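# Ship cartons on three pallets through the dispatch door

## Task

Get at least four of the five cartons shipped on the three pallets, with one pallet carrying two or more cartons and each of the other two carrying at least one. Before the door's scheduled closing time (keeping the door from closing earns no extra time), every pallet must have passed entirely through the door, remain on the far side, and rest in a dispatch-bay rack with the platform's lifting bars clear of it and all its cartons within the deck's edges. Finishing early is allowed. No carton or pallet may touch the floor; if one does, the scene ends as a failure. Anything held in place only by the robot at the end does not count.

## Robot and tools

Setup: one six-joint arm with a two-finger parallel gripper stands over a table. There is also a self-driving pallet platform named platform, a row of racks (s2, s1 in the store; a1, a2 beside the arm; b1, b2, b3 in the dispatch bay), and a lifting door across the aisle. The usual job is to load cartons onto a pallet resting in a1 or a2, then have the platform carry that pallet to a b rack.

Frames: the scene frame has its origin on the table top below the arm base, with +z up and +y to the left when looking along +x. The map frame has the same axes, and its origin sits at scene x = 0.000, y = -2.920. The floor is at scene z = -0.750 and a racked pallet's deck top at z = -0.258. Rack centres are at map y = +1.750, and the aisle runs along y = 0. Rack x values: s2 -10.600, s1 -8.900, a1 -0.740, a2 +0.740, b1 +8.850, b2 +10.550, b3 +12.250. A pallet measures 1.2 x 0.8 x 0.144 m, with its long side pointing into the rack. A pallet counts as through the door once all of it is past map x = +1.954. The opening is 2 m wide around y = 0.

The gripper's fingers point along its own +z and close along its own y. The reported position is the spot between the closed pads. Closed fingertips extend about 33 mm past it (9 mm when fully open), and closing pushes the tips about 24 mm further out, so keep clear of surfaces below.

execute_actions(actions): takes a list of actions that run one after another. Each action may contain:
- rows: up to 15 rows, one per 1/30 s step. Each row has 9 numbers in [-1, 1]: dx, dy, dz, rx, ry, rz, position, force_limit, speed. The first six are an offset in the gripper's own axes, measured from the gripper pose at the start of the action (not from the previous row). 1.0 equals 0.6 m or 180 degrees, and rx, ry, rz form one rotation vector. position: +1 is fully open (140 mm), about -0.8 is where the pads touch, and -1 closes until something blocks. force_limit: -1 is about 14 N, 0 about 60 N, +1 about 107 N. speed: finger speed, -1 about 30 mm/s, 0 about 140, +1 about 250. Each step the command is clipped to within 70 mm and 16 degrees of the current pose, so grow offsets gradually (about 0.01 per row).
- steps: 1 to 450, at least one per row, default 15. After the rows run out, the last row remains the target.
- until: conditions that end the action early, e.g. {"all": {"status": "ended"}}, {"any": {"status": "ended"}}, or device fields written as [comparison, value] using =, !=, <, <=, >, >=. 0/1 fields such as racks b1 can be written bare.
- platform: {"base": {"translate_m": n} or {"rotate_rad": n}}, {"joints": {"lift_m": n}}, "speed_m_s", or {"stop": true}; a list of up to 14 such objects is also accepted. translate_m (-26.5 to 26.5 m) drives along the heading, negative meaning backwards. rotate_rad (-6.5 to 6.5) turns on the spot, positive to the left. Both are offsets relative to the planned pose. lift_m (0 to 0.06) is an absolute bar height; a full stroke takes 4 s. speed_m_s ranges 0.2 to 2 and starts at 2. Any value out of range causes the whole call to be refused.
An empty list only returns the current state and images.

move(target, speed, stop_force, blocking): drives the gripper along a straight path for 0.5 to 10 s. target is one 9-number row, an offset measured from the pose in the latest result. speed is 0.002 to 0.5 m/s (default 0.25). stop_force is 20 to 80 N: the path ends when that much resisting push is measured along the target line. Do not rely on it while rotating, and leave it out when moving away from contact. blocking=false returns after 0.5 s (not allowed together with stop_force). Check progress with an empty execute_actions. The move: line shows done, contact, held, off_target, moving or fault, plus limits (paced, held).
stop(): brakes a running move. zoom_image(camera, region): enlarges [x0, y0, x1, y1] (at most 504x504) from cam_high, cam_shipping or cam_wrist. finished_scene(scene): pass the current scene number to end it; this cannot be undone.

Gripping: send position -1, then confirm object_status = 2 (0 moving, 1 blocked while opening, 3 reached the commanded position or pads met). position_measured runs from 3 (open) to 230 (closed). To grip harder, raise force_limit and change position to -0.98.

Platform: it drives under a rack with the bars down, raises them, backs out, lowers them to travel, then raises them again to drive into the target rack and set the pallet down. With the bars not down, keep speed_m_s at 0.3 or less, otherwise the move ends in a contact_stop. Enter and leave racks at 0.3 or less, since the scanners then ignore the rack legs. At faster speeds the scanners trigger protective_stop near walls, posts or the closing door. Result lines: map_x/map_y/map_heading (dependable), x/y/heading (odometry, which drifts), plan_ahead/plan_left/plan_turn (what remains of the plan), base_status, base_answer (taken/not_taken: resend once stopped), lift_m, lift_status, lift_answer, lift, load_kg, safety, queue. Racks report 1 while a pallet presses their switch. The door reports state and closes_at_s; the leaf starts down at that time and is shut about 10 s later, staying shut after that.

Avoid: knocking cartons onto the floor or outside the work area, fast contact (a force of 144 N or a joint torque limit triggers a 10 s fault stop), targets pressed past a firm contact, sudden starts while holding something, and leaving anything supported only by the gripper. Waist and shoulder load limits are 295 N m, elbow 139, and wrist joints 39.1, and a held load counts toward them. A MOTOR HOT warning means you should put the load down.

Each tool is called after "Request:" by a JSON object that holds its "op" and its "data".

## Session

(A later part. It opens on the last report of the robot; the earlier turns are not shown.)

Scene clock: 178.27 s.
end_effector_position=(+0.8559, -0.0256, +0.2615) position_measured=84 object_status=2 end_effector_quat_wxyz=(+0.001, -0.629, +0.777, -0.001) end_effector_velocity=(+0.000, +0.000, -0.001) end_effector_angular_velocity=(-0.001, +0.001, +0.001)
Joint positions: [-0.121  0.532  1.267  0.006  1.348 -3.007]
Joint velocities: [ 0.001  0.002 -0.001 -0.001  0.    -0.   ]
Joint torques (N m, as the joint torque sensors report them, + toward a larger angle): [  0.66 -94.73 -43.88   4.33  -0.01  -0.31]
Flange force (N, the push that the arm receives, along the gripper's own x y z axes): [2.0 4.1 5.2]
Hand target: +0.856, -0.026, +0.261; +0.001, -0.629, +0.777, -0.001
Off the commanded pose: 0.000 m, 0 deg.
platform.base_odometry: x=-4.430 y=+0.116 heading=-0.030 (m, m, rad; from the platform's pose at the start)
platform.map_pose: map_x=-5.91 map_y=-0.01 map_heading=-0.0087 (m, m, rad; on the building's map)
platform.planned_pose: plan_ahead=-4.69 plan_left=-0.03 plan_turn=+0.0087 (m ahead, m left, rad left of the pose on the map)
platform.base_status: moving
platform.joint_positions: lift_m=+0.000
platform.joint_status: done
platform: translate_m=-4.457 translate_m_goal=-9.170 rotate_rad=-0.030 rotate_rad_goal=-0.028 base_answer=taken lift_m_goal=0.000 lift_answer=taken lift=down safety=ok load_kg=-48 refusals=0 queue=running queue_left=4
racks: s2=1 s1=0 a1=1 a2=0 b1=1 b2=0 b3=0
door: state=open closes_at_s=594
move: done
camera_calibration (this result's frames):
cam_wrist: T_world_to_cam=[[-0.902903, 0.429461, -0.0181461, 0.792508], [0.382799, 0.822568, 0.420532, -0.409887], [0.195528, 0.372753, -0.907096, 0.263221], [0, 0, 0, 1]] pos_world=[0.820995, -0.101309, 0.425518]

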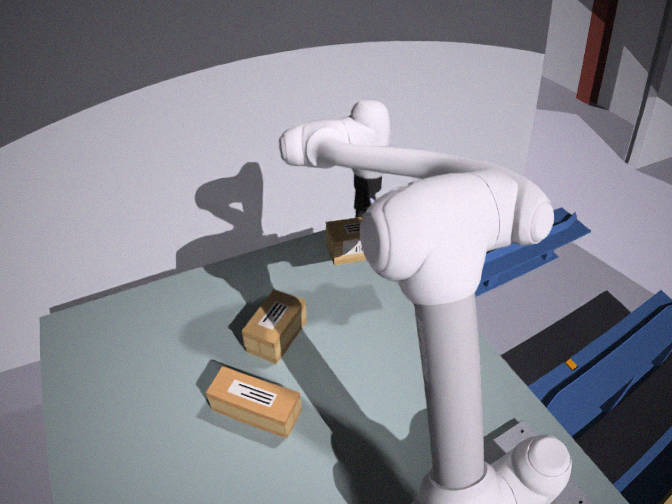

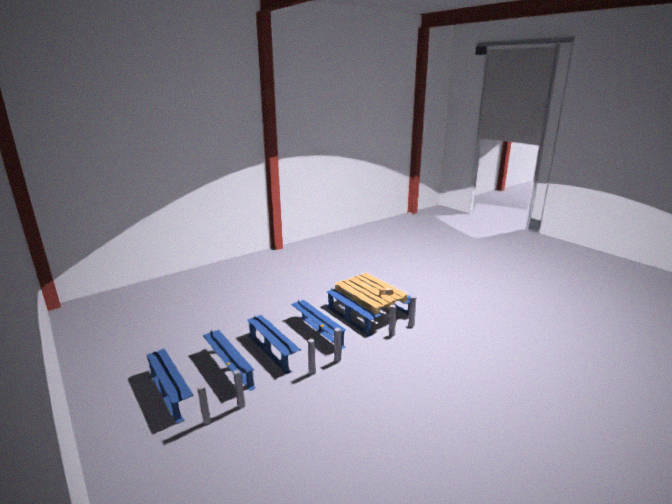

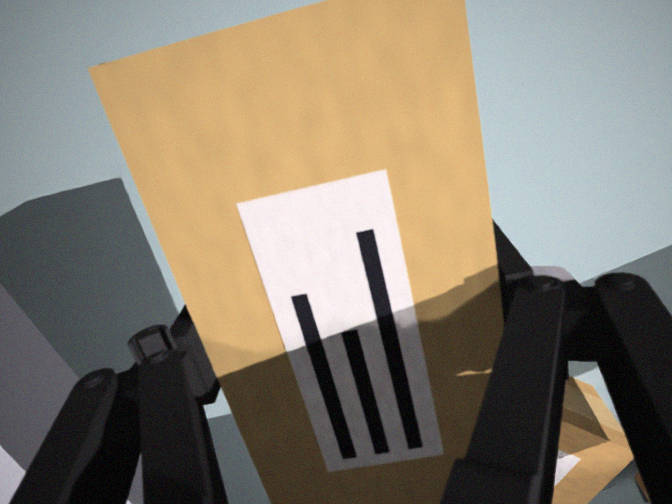

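Request:
{"op": "move", "data": {"target": [0.815,0.433,0,0,0,0,-1,0.2,0], "speed": 0.5}}

Request:
{"op": "move", "data": {"target": [0.624,0.77,0,0,0,0.2167,-1,0.2,0], "speed": 0.5}}

Request:
{"op": "move", "data": {"target": [0.816,0.66,0.267,0,0,0.2167,-1,0.2,0], "speed": 0.5}}

Request:
{"op": "move", "data": {"target": [0,0,0.485,0,0,0,-1,0.2,0], "speed": 0.3}}

Request:
{"op": "move", "data": {"target": [0,0,0.06,0,0,0,-1,0.2,0], "speed": 0.012, "stop_force": 20}}

Scene clock: 186.13 s.
end_effector_position=(+0.4999, -0.4491, +0.2613) position_measured=84 object_status=2 end_effector_quat_wxyz=(+0.000, -0.629, +0.777, -0.001) end_effector_velocity=(-0.000, -0.001, -0.000) end_effector_angular_velocity=(-0.001, -0.001, -0.001)
Joint positions: [-0.83   0.247  1.678  0.001  1.224 -3.716]
Joint velocities: [-0.002  0.    -0.     0.    -0.002 -0.001]
Joint torques (N m, as the joint torque sensors report them, + toward a larger angle): [  3.01 -65.28 -41.84   4.3    0.14  -0.19]
Flange force (N, the push that the arm receives, along the gripper's own x y z axes): [2.8 4.9 4.2]
Hand target: +0.500, -0.449, +0.261; +0.000, -0.629, +0.777, -0.001
Off the commanded pose: 0.001 m, 0 deg.
platform.base_odometry: x=-9.195 y=+0.157 heading=+1.037 (m, m, rad; from the platform's pose at the start)
platform.map_pose: map_x=-10.60 map_y=+0.00 map_heading=+1.0647 (m, m, rad; on the building's map)
platform.planned_pose: plan_ahead=+0.00 plan_left=+0.00 plan_turn=+0.5061 (m ahead, m left, rad left of the pose on the map)
platform.base_status: moving
platform.joint_positions: lift_m=+0.000
platform.joint_status: done
platform: translate_m=-9.160 translate_m_goal=-9.160 rotate_rad=1.054 rotate_rad_goal=1.557 base_answer=taken lift_m_goal=0.000 lift_answer=taken lift=down safety=ok load_kg=-48 refusals=0 queue=running queue_left=3
racks: s2=1 s1=0 a1=1 a2=0 b1=1 b2=0 b3=0
door: state=open closes_at_s=594
move: done; limits=paced
camera_calibration (this result's frames):
cam_wrist: T_world_to_cam=[[-0.902928, 0.429397, -0.0184401, 0.652985], [0.382709, 0.822798, 0.420164, 0.07503], [0.195589, 0.37232, -0.907261, 0.490301], [0, 0, 0, 1]] pos_world=[0.464986, -0.524673, 0.425347]

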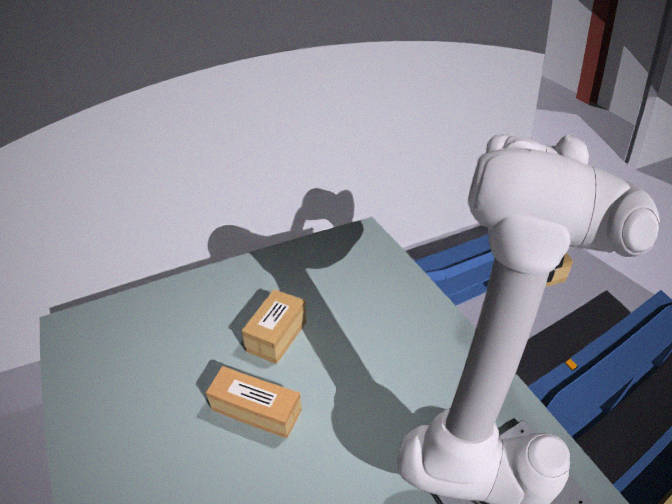

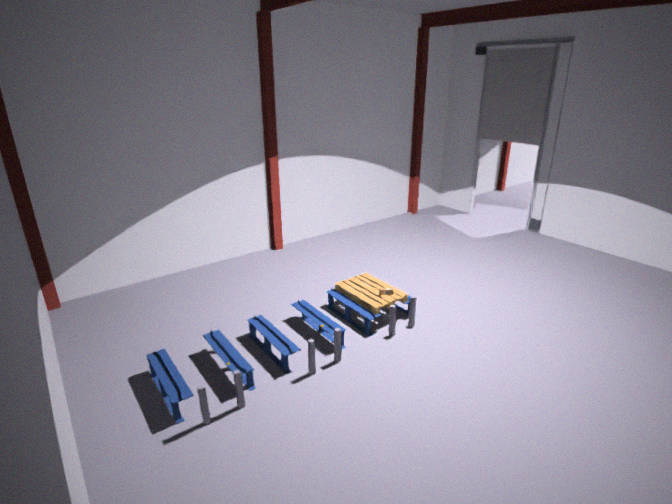

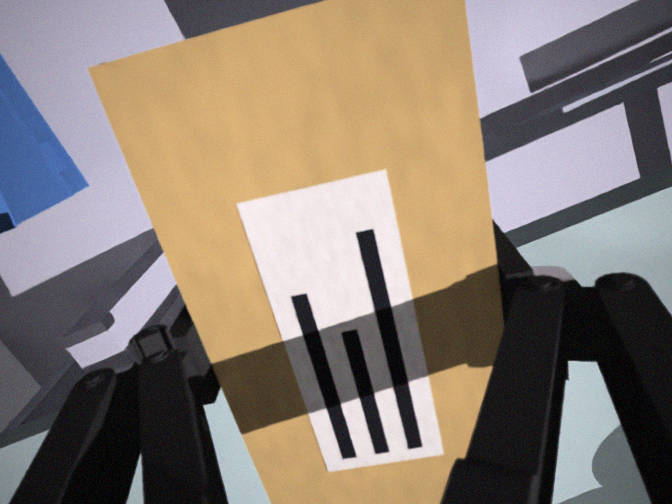

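Scene clock: 187.83 s.
end_effector_position=(-0.0295, -0.7186, +0.2608) position_measured=84 object_status=2 end_effector_quat_wxyz=(+0.001, -0.334, +0.943, -0.001) end_effector_velocity=(+0.000, -0.000, +0.001) end_effector_angular_velocity=(-0.001, -0.000, +0.000)
Joint positions: [-1.701  0.316  1.584 -0.006  1.247 -3.904]
Joint velocities: [ 0.    -0.001 -0.001  0.    -0.    -0.   ]
Joint torques (N m, as the joint torque sensors report them, + toward a larger angle): [  1.99 -73.77 -42.14   4.16   0.29  -0.32]
Flange force (N, the push that the arm receives, along the gripper's own x y z axes): [-0.1 2.1 5.1]
Hand target: -0.029, -0.719, +0.261; +0.001, -0.334, +0.943, -0.001
Off the commanded pose: 0.001 m, 0 deg.
platform.base_odometry: x=-9.194 y=+0.175 heading=+1.558 (m, m, rad; from the platform's pose at the start)
platform.map_pose: map_x=-10.60 map_y=+0.03 map_heading=+1.5708 (m, m, rad; on the building's map)
platform.planned_pose: plan_ahead=+1.72 plan_left=+0.00 plan_turn=+0.0000 (m ahead, m left, rad left of the pose on the map)
platform.base_status: moving
platform.joint_positions: lift_m=+0.000
platform.joint_status: done
platform: translate_m=-9.138 translate_m_goal=-7.410 rotate_rad=1.558 rotate_rad_goal=1.557 base_answer=taken lift_m_goal=0.000 lift_answer=taken lift=down safety=ok load_kg=-48 refusals=0 queue=running queue_left=2
racks: s2=1 s1=0 a1=1 a2=0 b1=1 b2=0 b3=0
door: state=open closes_at_s=594
move: done; limits=paced
camera_calibration (this result's frames):
cam_wrist: T_world_to_cam=[[-0.43141, 0.901971, -0.0182647, 0.644213], [0.814693, 0.398202, 0.421558, 0.206861], [0.387506, 0.166984, -0.906618, 0.551639], [0, 0, 0, 1]] pos_world=[-0.104371, -0.755548, 0.424688]

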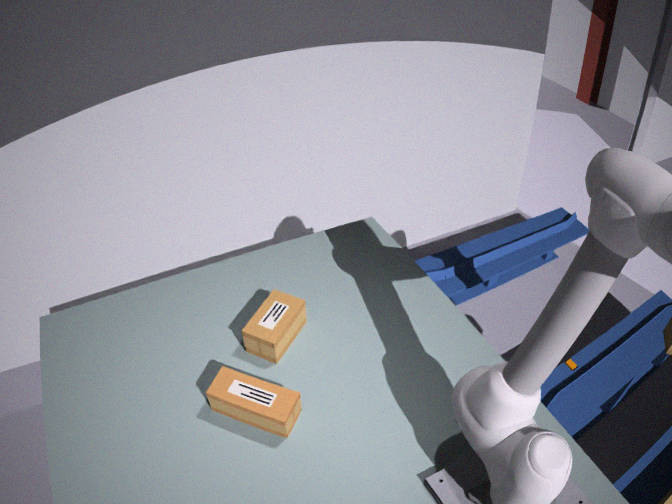

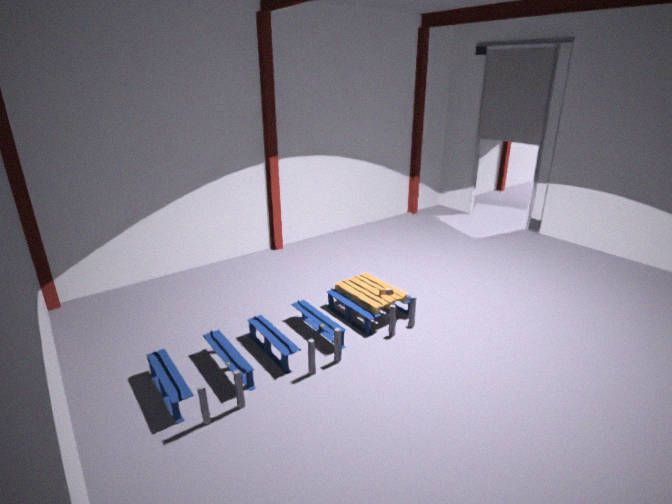

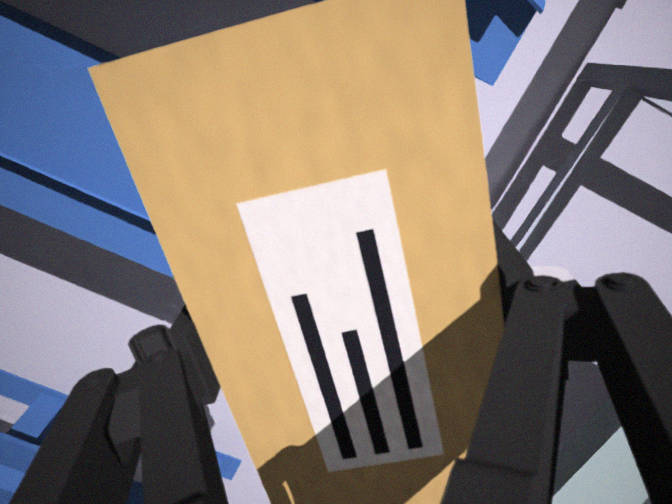

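Scene clock: 189.63 s.
end_effector_position=(-0.6586, -0.7191, +0.0998) position_measured=84 object_status=2 end_effector_quat_wxyz=(+0.001, +0.000, +1.000, -0.001) end_effector_velocity=(-0.000, +0.000, -0.000) end_effector_angular_velocity=(-0.000, -0.001, -0.001)
Joint positions: [-2.391  0.801  1.096 -0.008  1.244 -3.912]
Joint velocities: [-0.001  0.    -0.001  0.001  0.     0.   ]
Joint torques (N m, as the joint torque sensors report them, + toward a larger angle): [   3.63 -116.01  -42.27    4.25    0.16   -0.16]
Flange force (N, the push that the arm receives, along the gripper's own x y z axes): [-1.6 5.6 4.1]
Hand target: -0.659, -0.719, +0.100; +0.001, +0.000, +1.000, -0.001
Off the commanded pose: 0.001 m, 0 deg.
platform.base_odometry: x=-9.188 y=+0.671 heading=+1.558 (m, m, rad; from the platform's pose at the start)
platform.map_pose: map_x=-10.60 map_y=+0.53 map_heading=+1.5708 (m, m, rad; on the building's map)
platform.planned_pose: plan_ahead=+1.22 plan_left=+0.00 plan_turn=+0.0000 (m ahead, m left, rad left of the pose on the map)
platform.base_status: moving
platform.joint_positions: lift_m=+0.000
platform.joint_status: done
platform: translate_m=-8.636 translate_m_goal=-7.410 rotate_rad=1.558 rotate_rad_goal=1.557 base_answer=taken lift_m_goal=0.000 lift_answer=taken lift=down safety=ok load_kg=-48 refusals=0 queue=running queue_left=2
racks: s2=1 s1=0 a1=1 a2=0 b1=1 b2=0 b3=0
door: state=open closes_at_s=594
move: done
camera_calibration (this result's frames):
cam_wrist: T_world_to_cam=[[0.232475, 0.972451, -0.0171704, 0.858103], [0.883101, -0.203652, 0.42268, 0.399561], [0.407539, -0.113426, -0.906116, 0.461045], [0, 0, 0, 1]] pos_world=[-0.740234, -0.700797, 0.263608]

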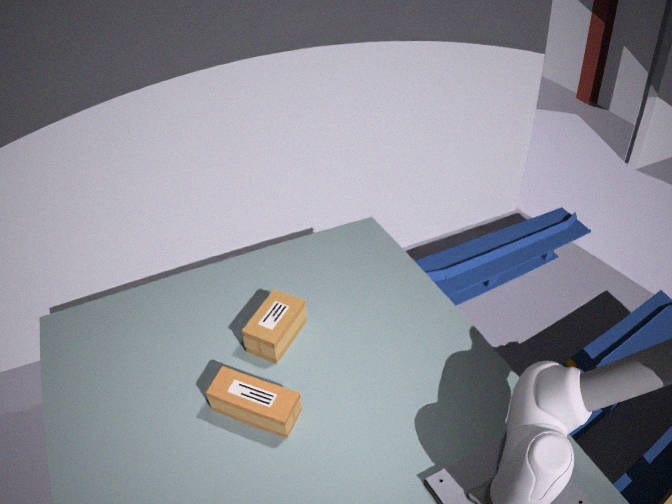

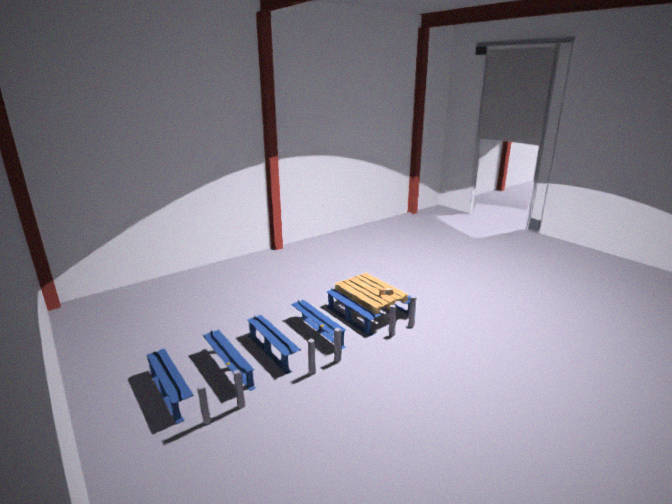

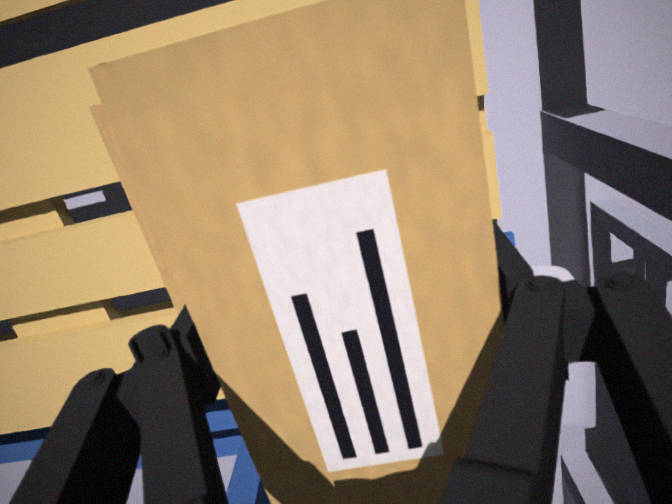

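Scene clock: 191.00 s.
end_effector_position=(-0.6582, -0.7198, -0.1909) position_measured=84 object_status=2 end_effector_quat_wxyz=(+0.001, +0.000, +1.000, -0.001) end_effector_velocity=(-0.001, +0.000, +0.001) end_effector_angular_velocity=(-0.001, +0.001, -0.000)
Joint positions: [-2.393  1.048  1.195 -0.01   0.898 -3.911]
Joint velocities: [-0.001 -0.001 -0.    -0.001 -0.001  0.   ]
Joint torques (N m, as the joint torque sensors report them, + toward a larger angle): [   3.26 -126.31  -36.02    3.52    0.05   -0.33]
Flange force (N, the push that the arm receives, along the gripper's own x y z axes): [-2.1 5.3 2.0]
Hand target: -0.658, -0.720, -0.191; +0.001, +0.000, +1.000, -0.001
Off the commanded pose: 0.000 m, 0 deg.
platform.base_odometry: x=-9.183 y=+1.081 heading=+1.558 (m, m, rad; from the platform's pose at the start)
platform.map_pose: map_x=-10.60 map_y=+0.93 map_heading=+1.5708 (m, m, rad; on the building's map)
platform.planned_pose: plan_ahead=+0.82 plan_left=+0.00 plan_turn=+0.0000 (m ahead, m left, rad left of the pose on the map)
platform.base_status: moving
platform.joint_positions: lift_m=+0.000
platform.joint_status: done
platform: translate_m=-8.226 translate_m_goal=-7.410 rotate_rad=1.558 rotate_rad_goal=1.557 base_answer=taken lift_m_goal=0.000 lift_answer=taken lift=down safety=ok load_kg=-48 refusals=0 queue=running queue_left=2
racks: s2=1 s1=0 a1=1 a2=0 b1=1 b2=0 b3=0
door: state=open closes_at_s=594
move: done
camera_calibration (this result's frames):
cam_wrist: T_world_to_cam=[[0.232531, 0.972436, -0.0172703, 0.853661], [0.883163, -0.203679, 0.422538, 0.521992], [0.407373, -0.113506, -0.906181, 0.1972], [0, 0, 0, 1]] pos_world=[-0.73984, -0.701428, -0.0271193]

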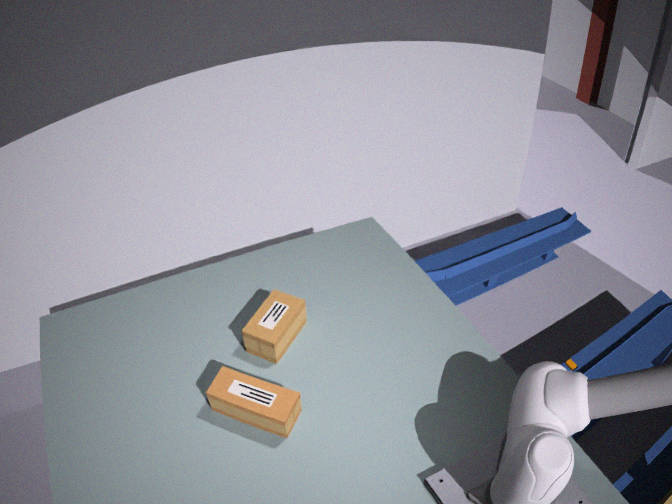

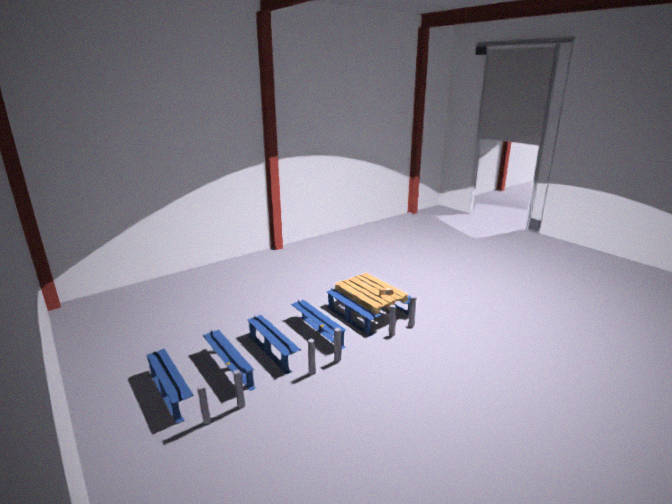

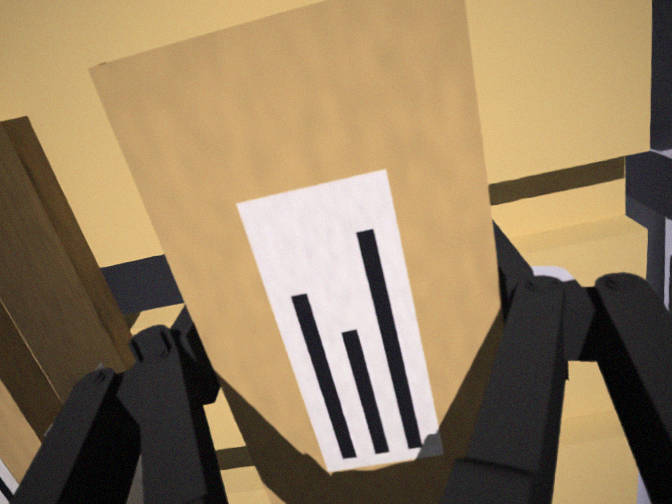

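Scene clock: 192.60 s.
end_effector_position=(-0.6583, -0.7199, -0.2061) position_measured=84 object_status=2 end_effector_quat_wxyz=(+0.001, +0.000, +1.000, -0.001) end_effector_velocity=(+0.001, -0.000, +0.001) end_effector_angular_velocity=(+0.001, -0.000, +0.002)
Joint positions: [-2.393  1.064  1.193 -0.01   0.884 -3.911]
Joint velocities: [ 0.001 -0.001  0.001 -0.     0.001 -0.001]
Joint torques (N m, as the joint torque sensors report them, + toward a larger angle): [  0.19 -98.31 -24.41   3.36  -0.67  -0.09]
Flange force (N, the push that the arm receives, along the gripper's own x y z axes): [-6.2 5.4 -26.6]
Hand target: -0.658, -0.720, -0.206; +0.001, +0.000, +1.000, -0.001
Off the commanded pose: 0.021 m, 0 deg.
platform.base_odometry: x=-9.176 y=+1.561 heading=+1.559 (m, m, rad; from the platform's pose at the start)
platform.map_pose: map_x=-10.60 map_y=+1.41 map_heading=+1.5708 (m, m, rad; on the building's map)
platform.planned_pose: plan_ahead=+0.34 plan_left=+0.00 plan_turn=+0.0000 (m ahead, m left, rad left of the pose on the map)
platform.base_status: moving
platform.joint_positions: lift_m=+0.000
platform.joint_status: done
platform: translate_m=-7.746 translate_m_goal=-7.410 rotate_rad=1.559 rotate_rad_goal=1.559 base_answer=taken lift_m_goal=0.000 lift_answer=taken lift=down safety=ok load_kg=-48 refusals=0 queue=running queue_left=2
racks: s2=1 s1=0 a1=1 a2=0 b1=1 b2=0 b3=0
door: state=open closes_at_s=594
move: contact
camera_calibration (this result's frames):
cam_wrist: T_world_to_cam=[[0.23252, 0.972433, -0.017547, 0.853514], [0.883268, -0.203578, 0.422366, 0.528564], [0.407151, -0.113707, -0.906255, 0.183178], [0, 0, 0, 1]] pos_world=[-0.739904, -0.701552, -0.0422649]

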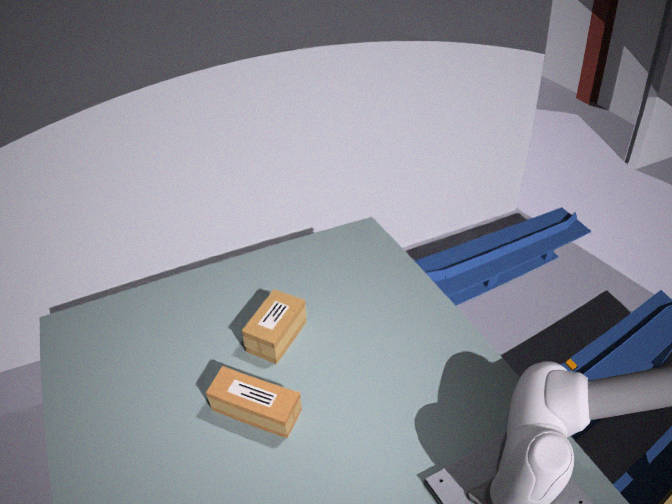

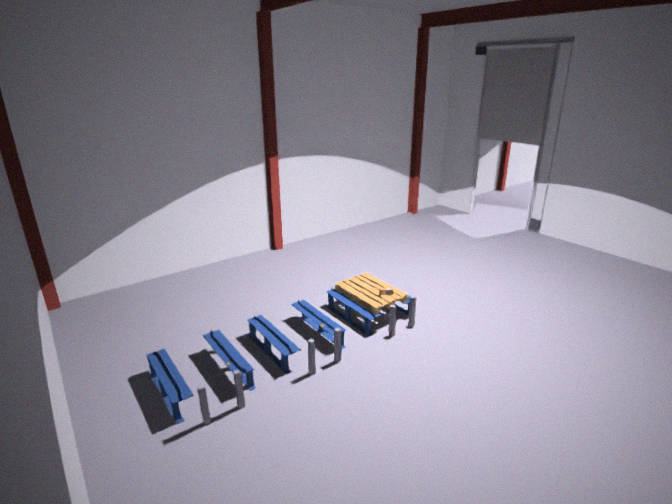

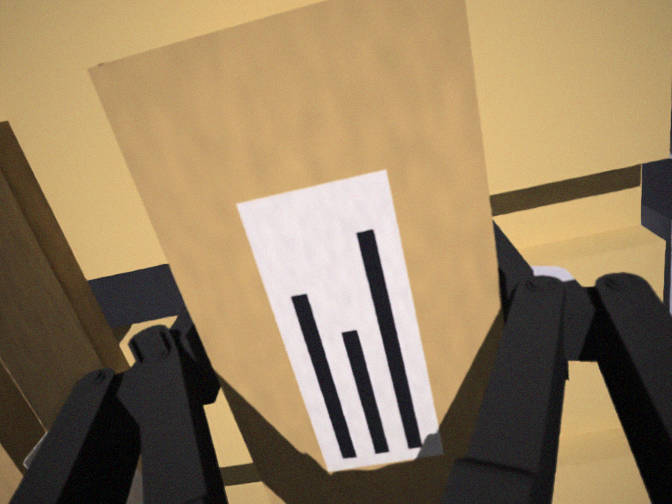

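Request:
{"op": "execute_actions", "data": {"actions": [{"rows":[[0,0,0,0,0,0,0.75,0,0]],"steps":12}]}}

Request:
{"op": "move", "data": {"target": [0,0,-0.6,0,0,0,0.75,0,0], "speed": 0.5}}

Request:
{"op": "move", "data": {"target": [-0.93,0.117,-0.18,0,0,0,1,0,0], "speed": 0.5}}

Request:
{"op": "move", "data": {"target": [-1.0,0.85,0,0,0,0,1,0,0], "speed": 0.5}}

Request:
{"op": "move", "data": {"target": [-0.13,0.993,0.09,0,0,-0.2444,1,0,0], "speed": 0.5}}

Scene clock: 200.40 s.
end_effector_position=(-0.6583, -0.7200, -0.2060) position_measured=35 object_status=0 end_effector_quat_wxyz=(+0.001, +0.000, +1.000, -0.001) end_effector_velocity=(+0.001, +0.000, -0.001) end_effector_angular_velocity=(+0.001, -0.002, -0.001)
Joint positions: [-2.393  1.064  1.193 -0.01   0.884 -3.911]
Joint velocities: [-0.     0.001 -0.     0.001  0.001  0.   ]
Joint torques (N m, as the joint torque sensors report them, + toward a larger angle): [   2.32 -121.36  -32.85    3.37    0.01   -0.36]
Flange force (N, the push that the arm receives, along the gripper's own x y z axes): [-1.7 3.1 -0.7]
Hand target: -0.658, -0.720, -0.206; +0.001, +0.000, +1.000, -0.001
Off the commanded pose: 0.000 m, 0 deg.
platform.base_odometry: x=-9.177 y=+1.394 heading=+1.561 (m, m, rad; from the platform's pose at the start)
platform.map_pose: map_x=-10.60 map_y=+1.23 map_heading=+1.5708 (m, m, rad; on the building's map)
platform.planned_pose: plan_ahead=-1.23 plan_left=+0.00 plan_turn=+0.0000 (m ahead, m left, rad left of the pose on the map)
platform.base_status: moving
platform.joint_positions: lift_m=+0.060
platform.joint_status: done
platform: translate_m=-7.933 translate_m_goal=-9.160 rotate_rad=1.561 rotate_rad_goal=1.560 base_answer=taken lift_m_goal=0.060 lift_answer=taken lift=up safety=ok load_kg=19 refusals=0 queue=running queue_left=0
racks: s2=0 s1=0 a1=1 a2=0 b1=1 b2=0 b3=0
door: state=open closes_at_s=594
camera_calibration (this result's frames):
cam_wrist: T_world_to_cam=[[0.232546, 0.972425, -0.0176388, 0.85354], [0.883279, -0.203567, 0.422349, 0.528547], [0.407112, -0.113796, -0.906262, 0.183173], [0, 0, 0, 1]] pos_world=[-0.739913, -0.701565, -0.0421731]

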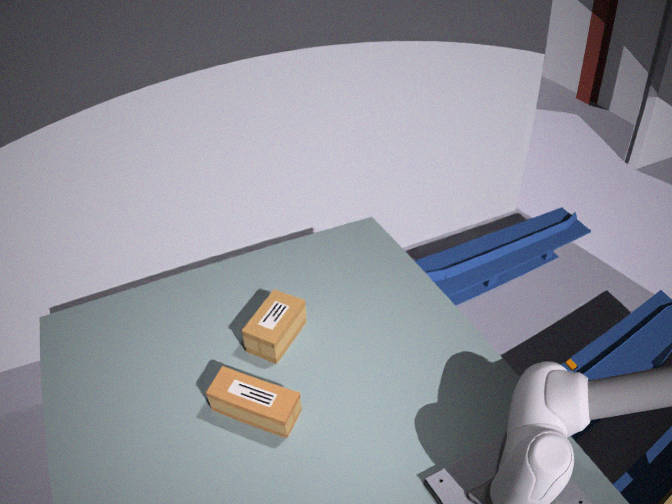

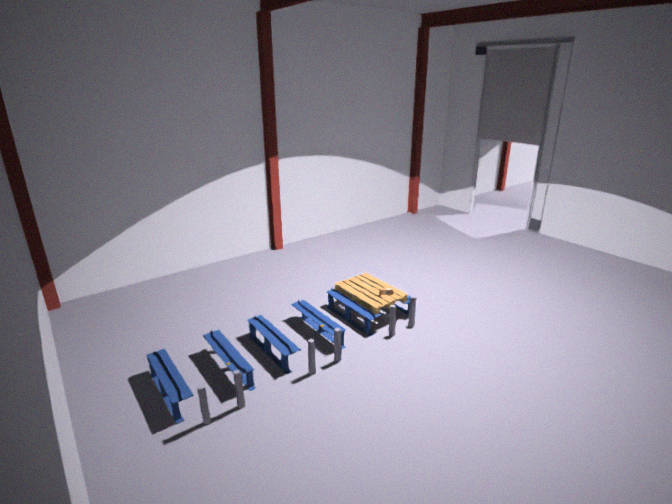

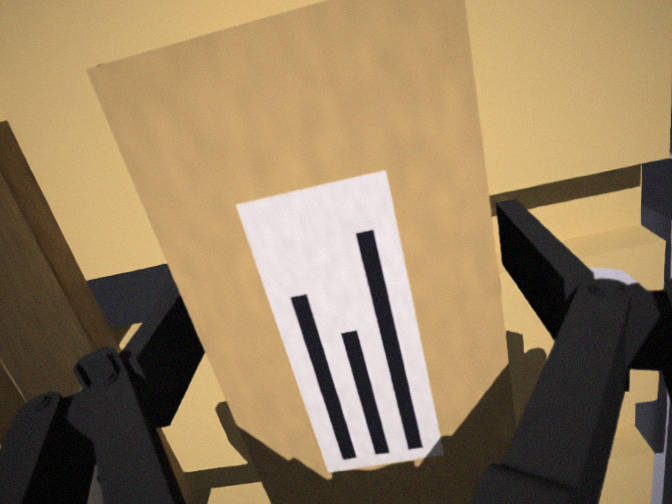

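Scene clock: 201.60 s.
end_effector_position=(-0.6587, -0.7191, +0.1539) position_measured=35 object_status=3 end_effector_quat_wxyz=(+0.001, +0.000, +1.000, -0.001) end_effector_velocity=(+0.000, -0.001, -0.000) end_effector_angular_velocity=(+0.000, -0.000, +0.000)
Joint positions: [-2.39   0.772  1.047 -0.008  1.321 -3.912]
Joint velocities: [ 0.001  0.001 -0.001  0.     0.     0.   ]
Joint torques (N m, as the joint torque sensors report them, + toward a larger angle): [   2.46 -111.77  -40.87    4.22   -0.05   -0.31]
Flange force (N, the push that the arm receives, along the gripper's own x y z axes): [-1.6 2.7 0.2]
Hand target: -0.659, -0.719, +0.154; +0.001, +0.000, +1.000, -0.001
Off the commanded pose: 0.000 m, 0 deg.
platform.base_odometry: x=-9.181 y=+1.034 heading=+1.560 (m, m, rad; from the platform's pose at the start)
platform.map_pose: map_x=-10.60 map_y=+0.87 map_heading=+1.5708 (m, m, rad; on the building's map)
platform.planned_pose: plan_ahead=-0.87 plan_left=+0.00 plan_turn=+0.0000 (m ahead, m left, rad left of the pose on the map)
platform.base_status: moving
platform.joint_positions: lift_m=+0.060
platform.joint_status: done
platform: translate_m=-8.293 translate_m_goal=-9.160 rotate_rad=1.560 rotate_rad_goal=1.559 base_answer=taken lift_m_goal=0.060 lift_answer=taken lift=up safety=ok load_kg=19 refusals=0 queue=running queue_left=0
racks: s2=0 s1=0 a1=1 a2=0 b1=1 b2=0 b3=0
door: state=open closes_at_s=594
move: done
camera_calibration (this result's frames):
cam_wrist: T_world_to_cam=[[0.232475, 0.97244, -0.0177725, 0.859117], [0.883282, -0.203441, 0.422403, 0.377148], [0.407146, -0.113897, -0.906234, 0.509549], [0, 0, 0, 1]] pos_world=[-0.740313, -0.700676, 0.317731]

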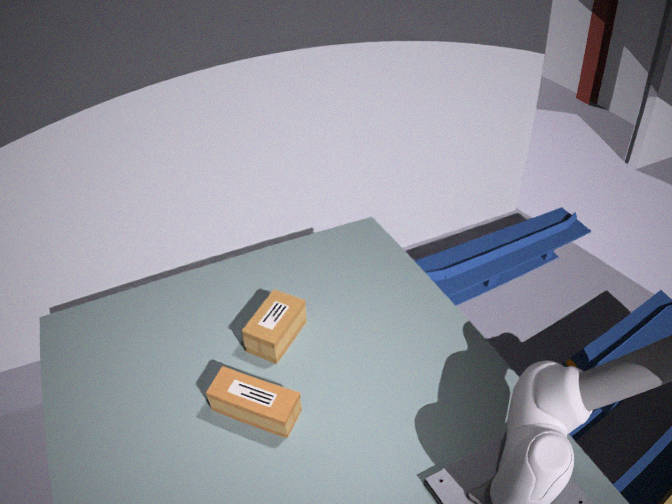

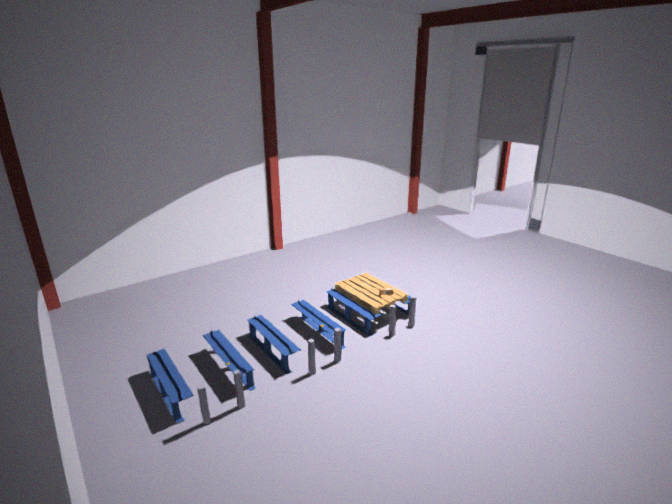

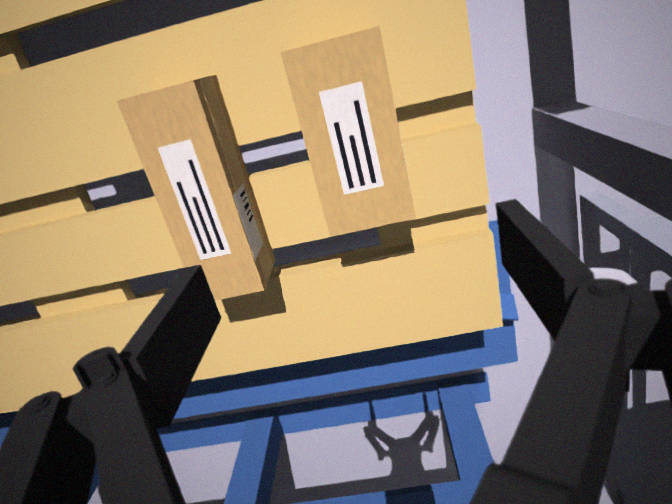

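Scene clock: 203.27 s.
end_effector_position=(-0.1010, -0.6488, +0.2623) position_measured=3 object_status=3 end_effector_quat_wxyz=(+0.001, +0.000, +1.000, -0.001) end_effector_velocity=(+0.000, -0.000, -0.001) end_effector_angular_velocity=(+0.001, -0.001, -0.000)
Joint positions: [-1.818  0.218  1.707 -0.007  1.22  -3.339]
Joint velocities: [ 0.     0.001 -0.     0.001  0.     0.   ]
Joint torques (N m, as the joint torque sensors report them, + toward a larger angle): [  2.02 -60.06 -39.17   4.06  -0.01  -0.18]
Flange force (N, the push that the arm receives, along the gripper's own x y z axes): [2.1 1.5 -0.1]
Hand target: -0.101, -0.649, +0.262; +0.001, +0.000, +1.000, -0.001
Off the commanded pose: 0.000 m, 0 deg.
platform.base_odometry: x=-9.187 y=+0.534 heading=+1.558 (m, m, rad; from the platform's pose at the start)
platform.map_pose: map_x=-10.60 map_y=+0.37 map_heading=+1.5708 (m, m, rad; on the building's map)
platform.planned_pose: plan_ahead=-0.37 plan_left=+0.00 plan_turn=+0.0000 (m ahead, m left, rad left of the pose on the map)
platform.base_status: moving
platform.joint_positions: lift_m=+0.060
platform.joint_status: done
platform: translate_m=-8.793 translate_m_goal=-9.160 rotate_rad=1.558 rotate_rad_goal=1.558 base_answer=taken lift_m_goal=0.060 lift_answer=taken lift=up safety=ok load_kg=19 refusals=0 queue=running queue_left=0
racks: s2=0 s1=0 a1=1 a2=0 b1=1 b2=0 b3=0
door: state=open closes_at_s=594
move: done
camera_calibration (this result's frames):
cam_wrist: T_world_to_cam=[[0.232584, 0.972411, -0.0179352, 0.663057], [0.883146, -0.203437, 0.42269, -0.147001], [0.40738, -0.11415, -0.906097, 0.388567], [0, 0, 0, 1]] pos_world=[-0.182687, -0.630314, 0.426107]

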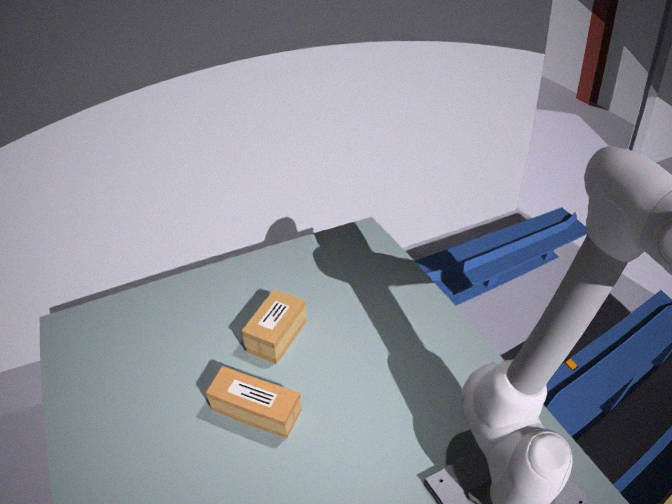

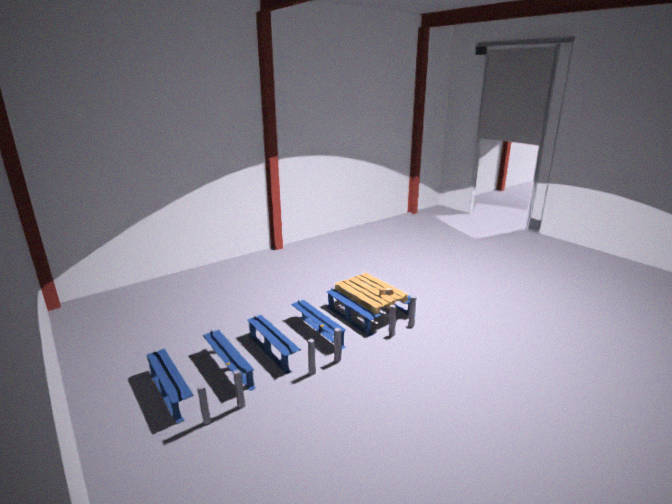

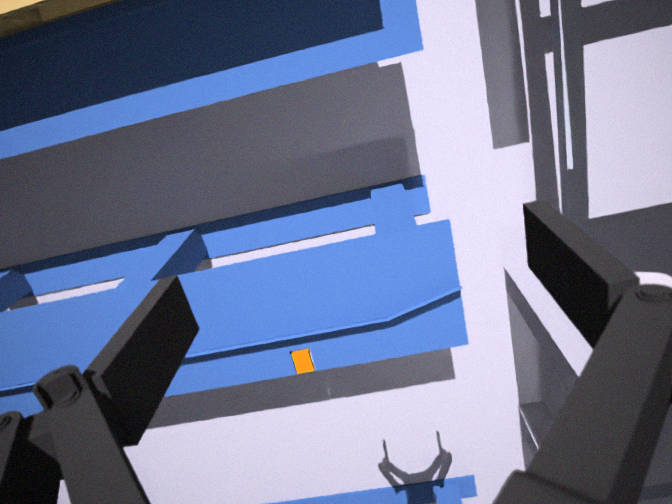

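Scene clock: 205.53 s.
end_effector_position=(+0.4986, -0.1399, +0.2617) position_measured=3 object_status=3 end_effector_quat_wxyz=(+0.001, +0.000, +1.000, -0.001) end_effector_velocity=(+0.001, +0.000, -0.000) end_effector_angular_velocity=(-0.000, -0.000, +0.000)
Joint positions: [-0.39   0.005  1.951  0.003  1.193 -1.915]
Joint velocities: [ 0.001  0.    -0.    -0.    -0.     0.001]
Joint torques (N m, as the joint torque sensors report them, + toward a larger angle): [  0.69 -37.6  -39.77   4.15   0.21  -0.3 ]
Flange force (N, the push that the arm receives, along the gripper's own x y z axes): [3.2 -0.5 1.3]
Hand target: +0.499, -0.140, +0.262; +0.001, +0.000, +1.000, -0.001
Off the commanded pose: 0.001 m, 0 deg.
platform.base_odometry: x=-9.192 y=+0.158 heading=+1.558 (m, m, rad; from the platform's pose at the start)
platform.map_pose: map_x=-10.60 map_y=+0.00 map_heading=+1.5708 (m, m, rad; on the building's map)
platform.planned_pose: plan_ahead=+0.00 plan_left=+0.00 plan_turn=+0.0000 (m ahead, m left, rad left of the pose on the map)
platform.base_status: done
platform.joint_positions: lift_m=+0.060
platform.joint_status: done
platform: translate_m=-9.160 translate_m_goal=-9.160 rotate_rad=1.558 rotate_rad_goal=1.558 base_answer=taken lift_m_goal=0.060 lift_answer=taken lift=up safety=ok load_kg=19 refusals=0 queue=done queue_left=0
racks: s2=0 s1=0 a1=1 a2=0 b1=1 b2=0 b3=0
door: state=open closes_at_s=594
move: done; limits=paced
camera_calibration (this result's frames):
cam_wrist: T_world_to_cam=[[0.23263, 0.972412, -0.0172849, 0.0285257], [0.882967, -0.203714, 0.42293, -0.572785], [0.407741, -0.113648, -0.905998, 0.201748], [0, 0, 0, 1]] pos_world=[0.416854, -0.121495, 0.425524]

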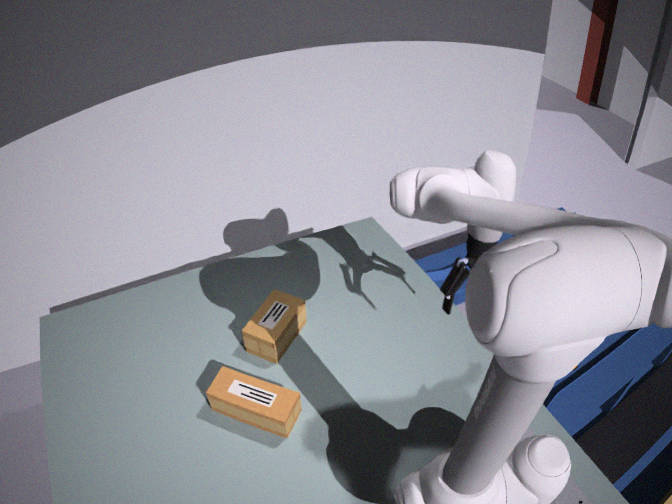

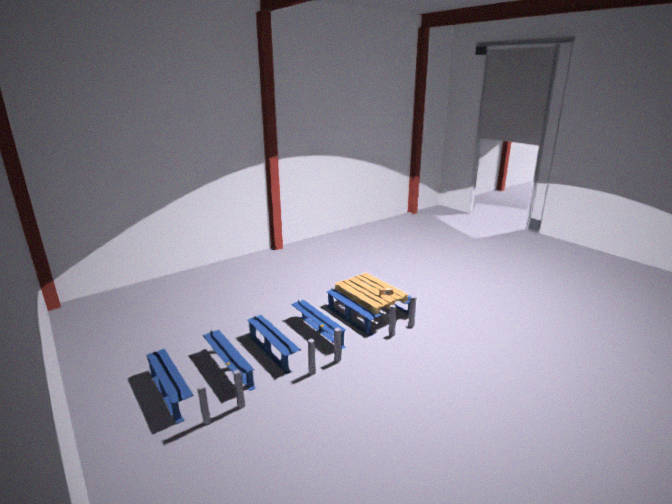

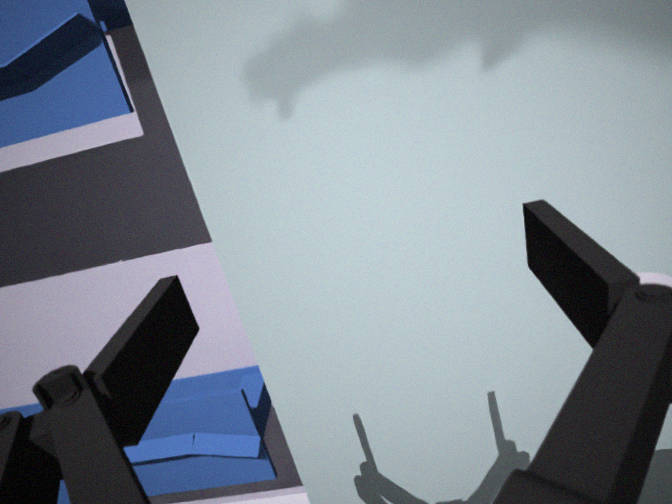

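Scene clock: 207.30 s.
end_effector_position=(+0.5774, +0.4550, +0.2068) position_measured=3 object_status=3 end_effector_quat_wxyz=(+0.000, -0.374, +0.927, -0.001) end_effector_velocity=(-0.001, +0.001, +0.001) end_effector_angular_velocity=(+0.001, -0.000, +0.002)
Joint positions: [ 0.568  0.365  1.611  0.008  1.167 -1.727]
Joint velocities: [ 0.001 -0.001 -0.001  0.001  0.001 -0.   ]
Joint torques (N m, as the joint torque sensors report them, + toward a larger angle): [  0.46 -75.52 -38.6    4.14   0.07  -0.26]
Flange force (N, the push that the arm receives, along the gripper's own x y z axes): [0.6 -1.2 0.3]
Hand target: +0.577, +0.455, +0.207; +0.000, -0.374, +0.927, -0.001
Off the commanded pose: 0.001 m, 0 deg.
platform.base_odometry: x=-9.192 y=+0.158 heading=+1.558 (m, m, rad; from the platform's pose at the start)
platform.map_pose: map_x=-10.60 map_y=+0.00 map_heading=+1.5708 (m, m, rad; on the building's map)
platform.planned_pose: plan_ahead=+0.00 plan_left=+0.00 plan_turn=+0.0000 (m ahead, m left, rad left of the pose on the map)
platform.base_status: done
platform.joint_positions: lift_m=+0.060
platform.joint_status: done
platform: translate_m=-9.160 translate_m_goal=-9.160 rotate_rad=1.558 rotate_rad_goal=1.558 base_answer=taken lift_m_goal=0.060 lift_answer=taken lift=up safety=ok load_kg=19 refusals=0 queue=done queue_left=0
racks: s2=0 s1=0 a1=1 a2=0 b1=1 b2=0 b3=0
door: state=open closes_at_s=594
move: done; limits=paced
camera_calibration (this result's frames):
cam_wrist: T_world_to_cam=[[-0.508081, 0.861121, -0.0180193, -0.0907706], [0.777281, 0.467425, 0.421128, -0.741924], [0.371064, 0.199961, -0.906822, 0.0660566], [0, 0, 0, 1]] pos_world=[0.506053, 0.41175, 0.370711]

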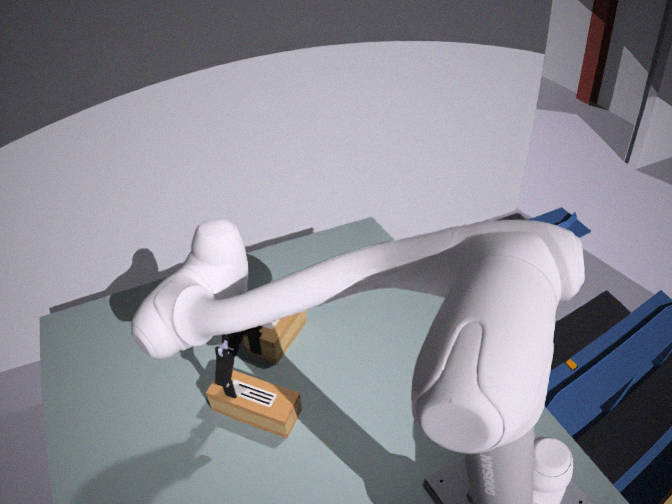

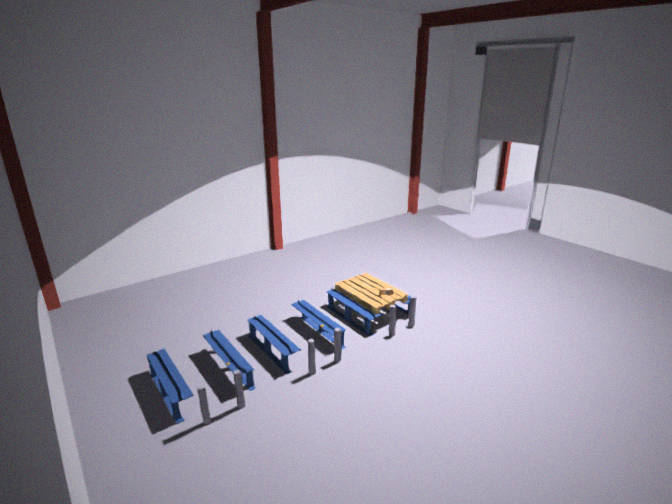

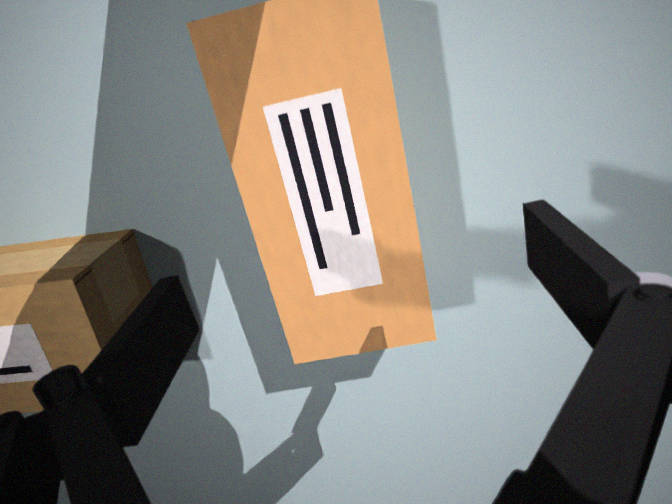

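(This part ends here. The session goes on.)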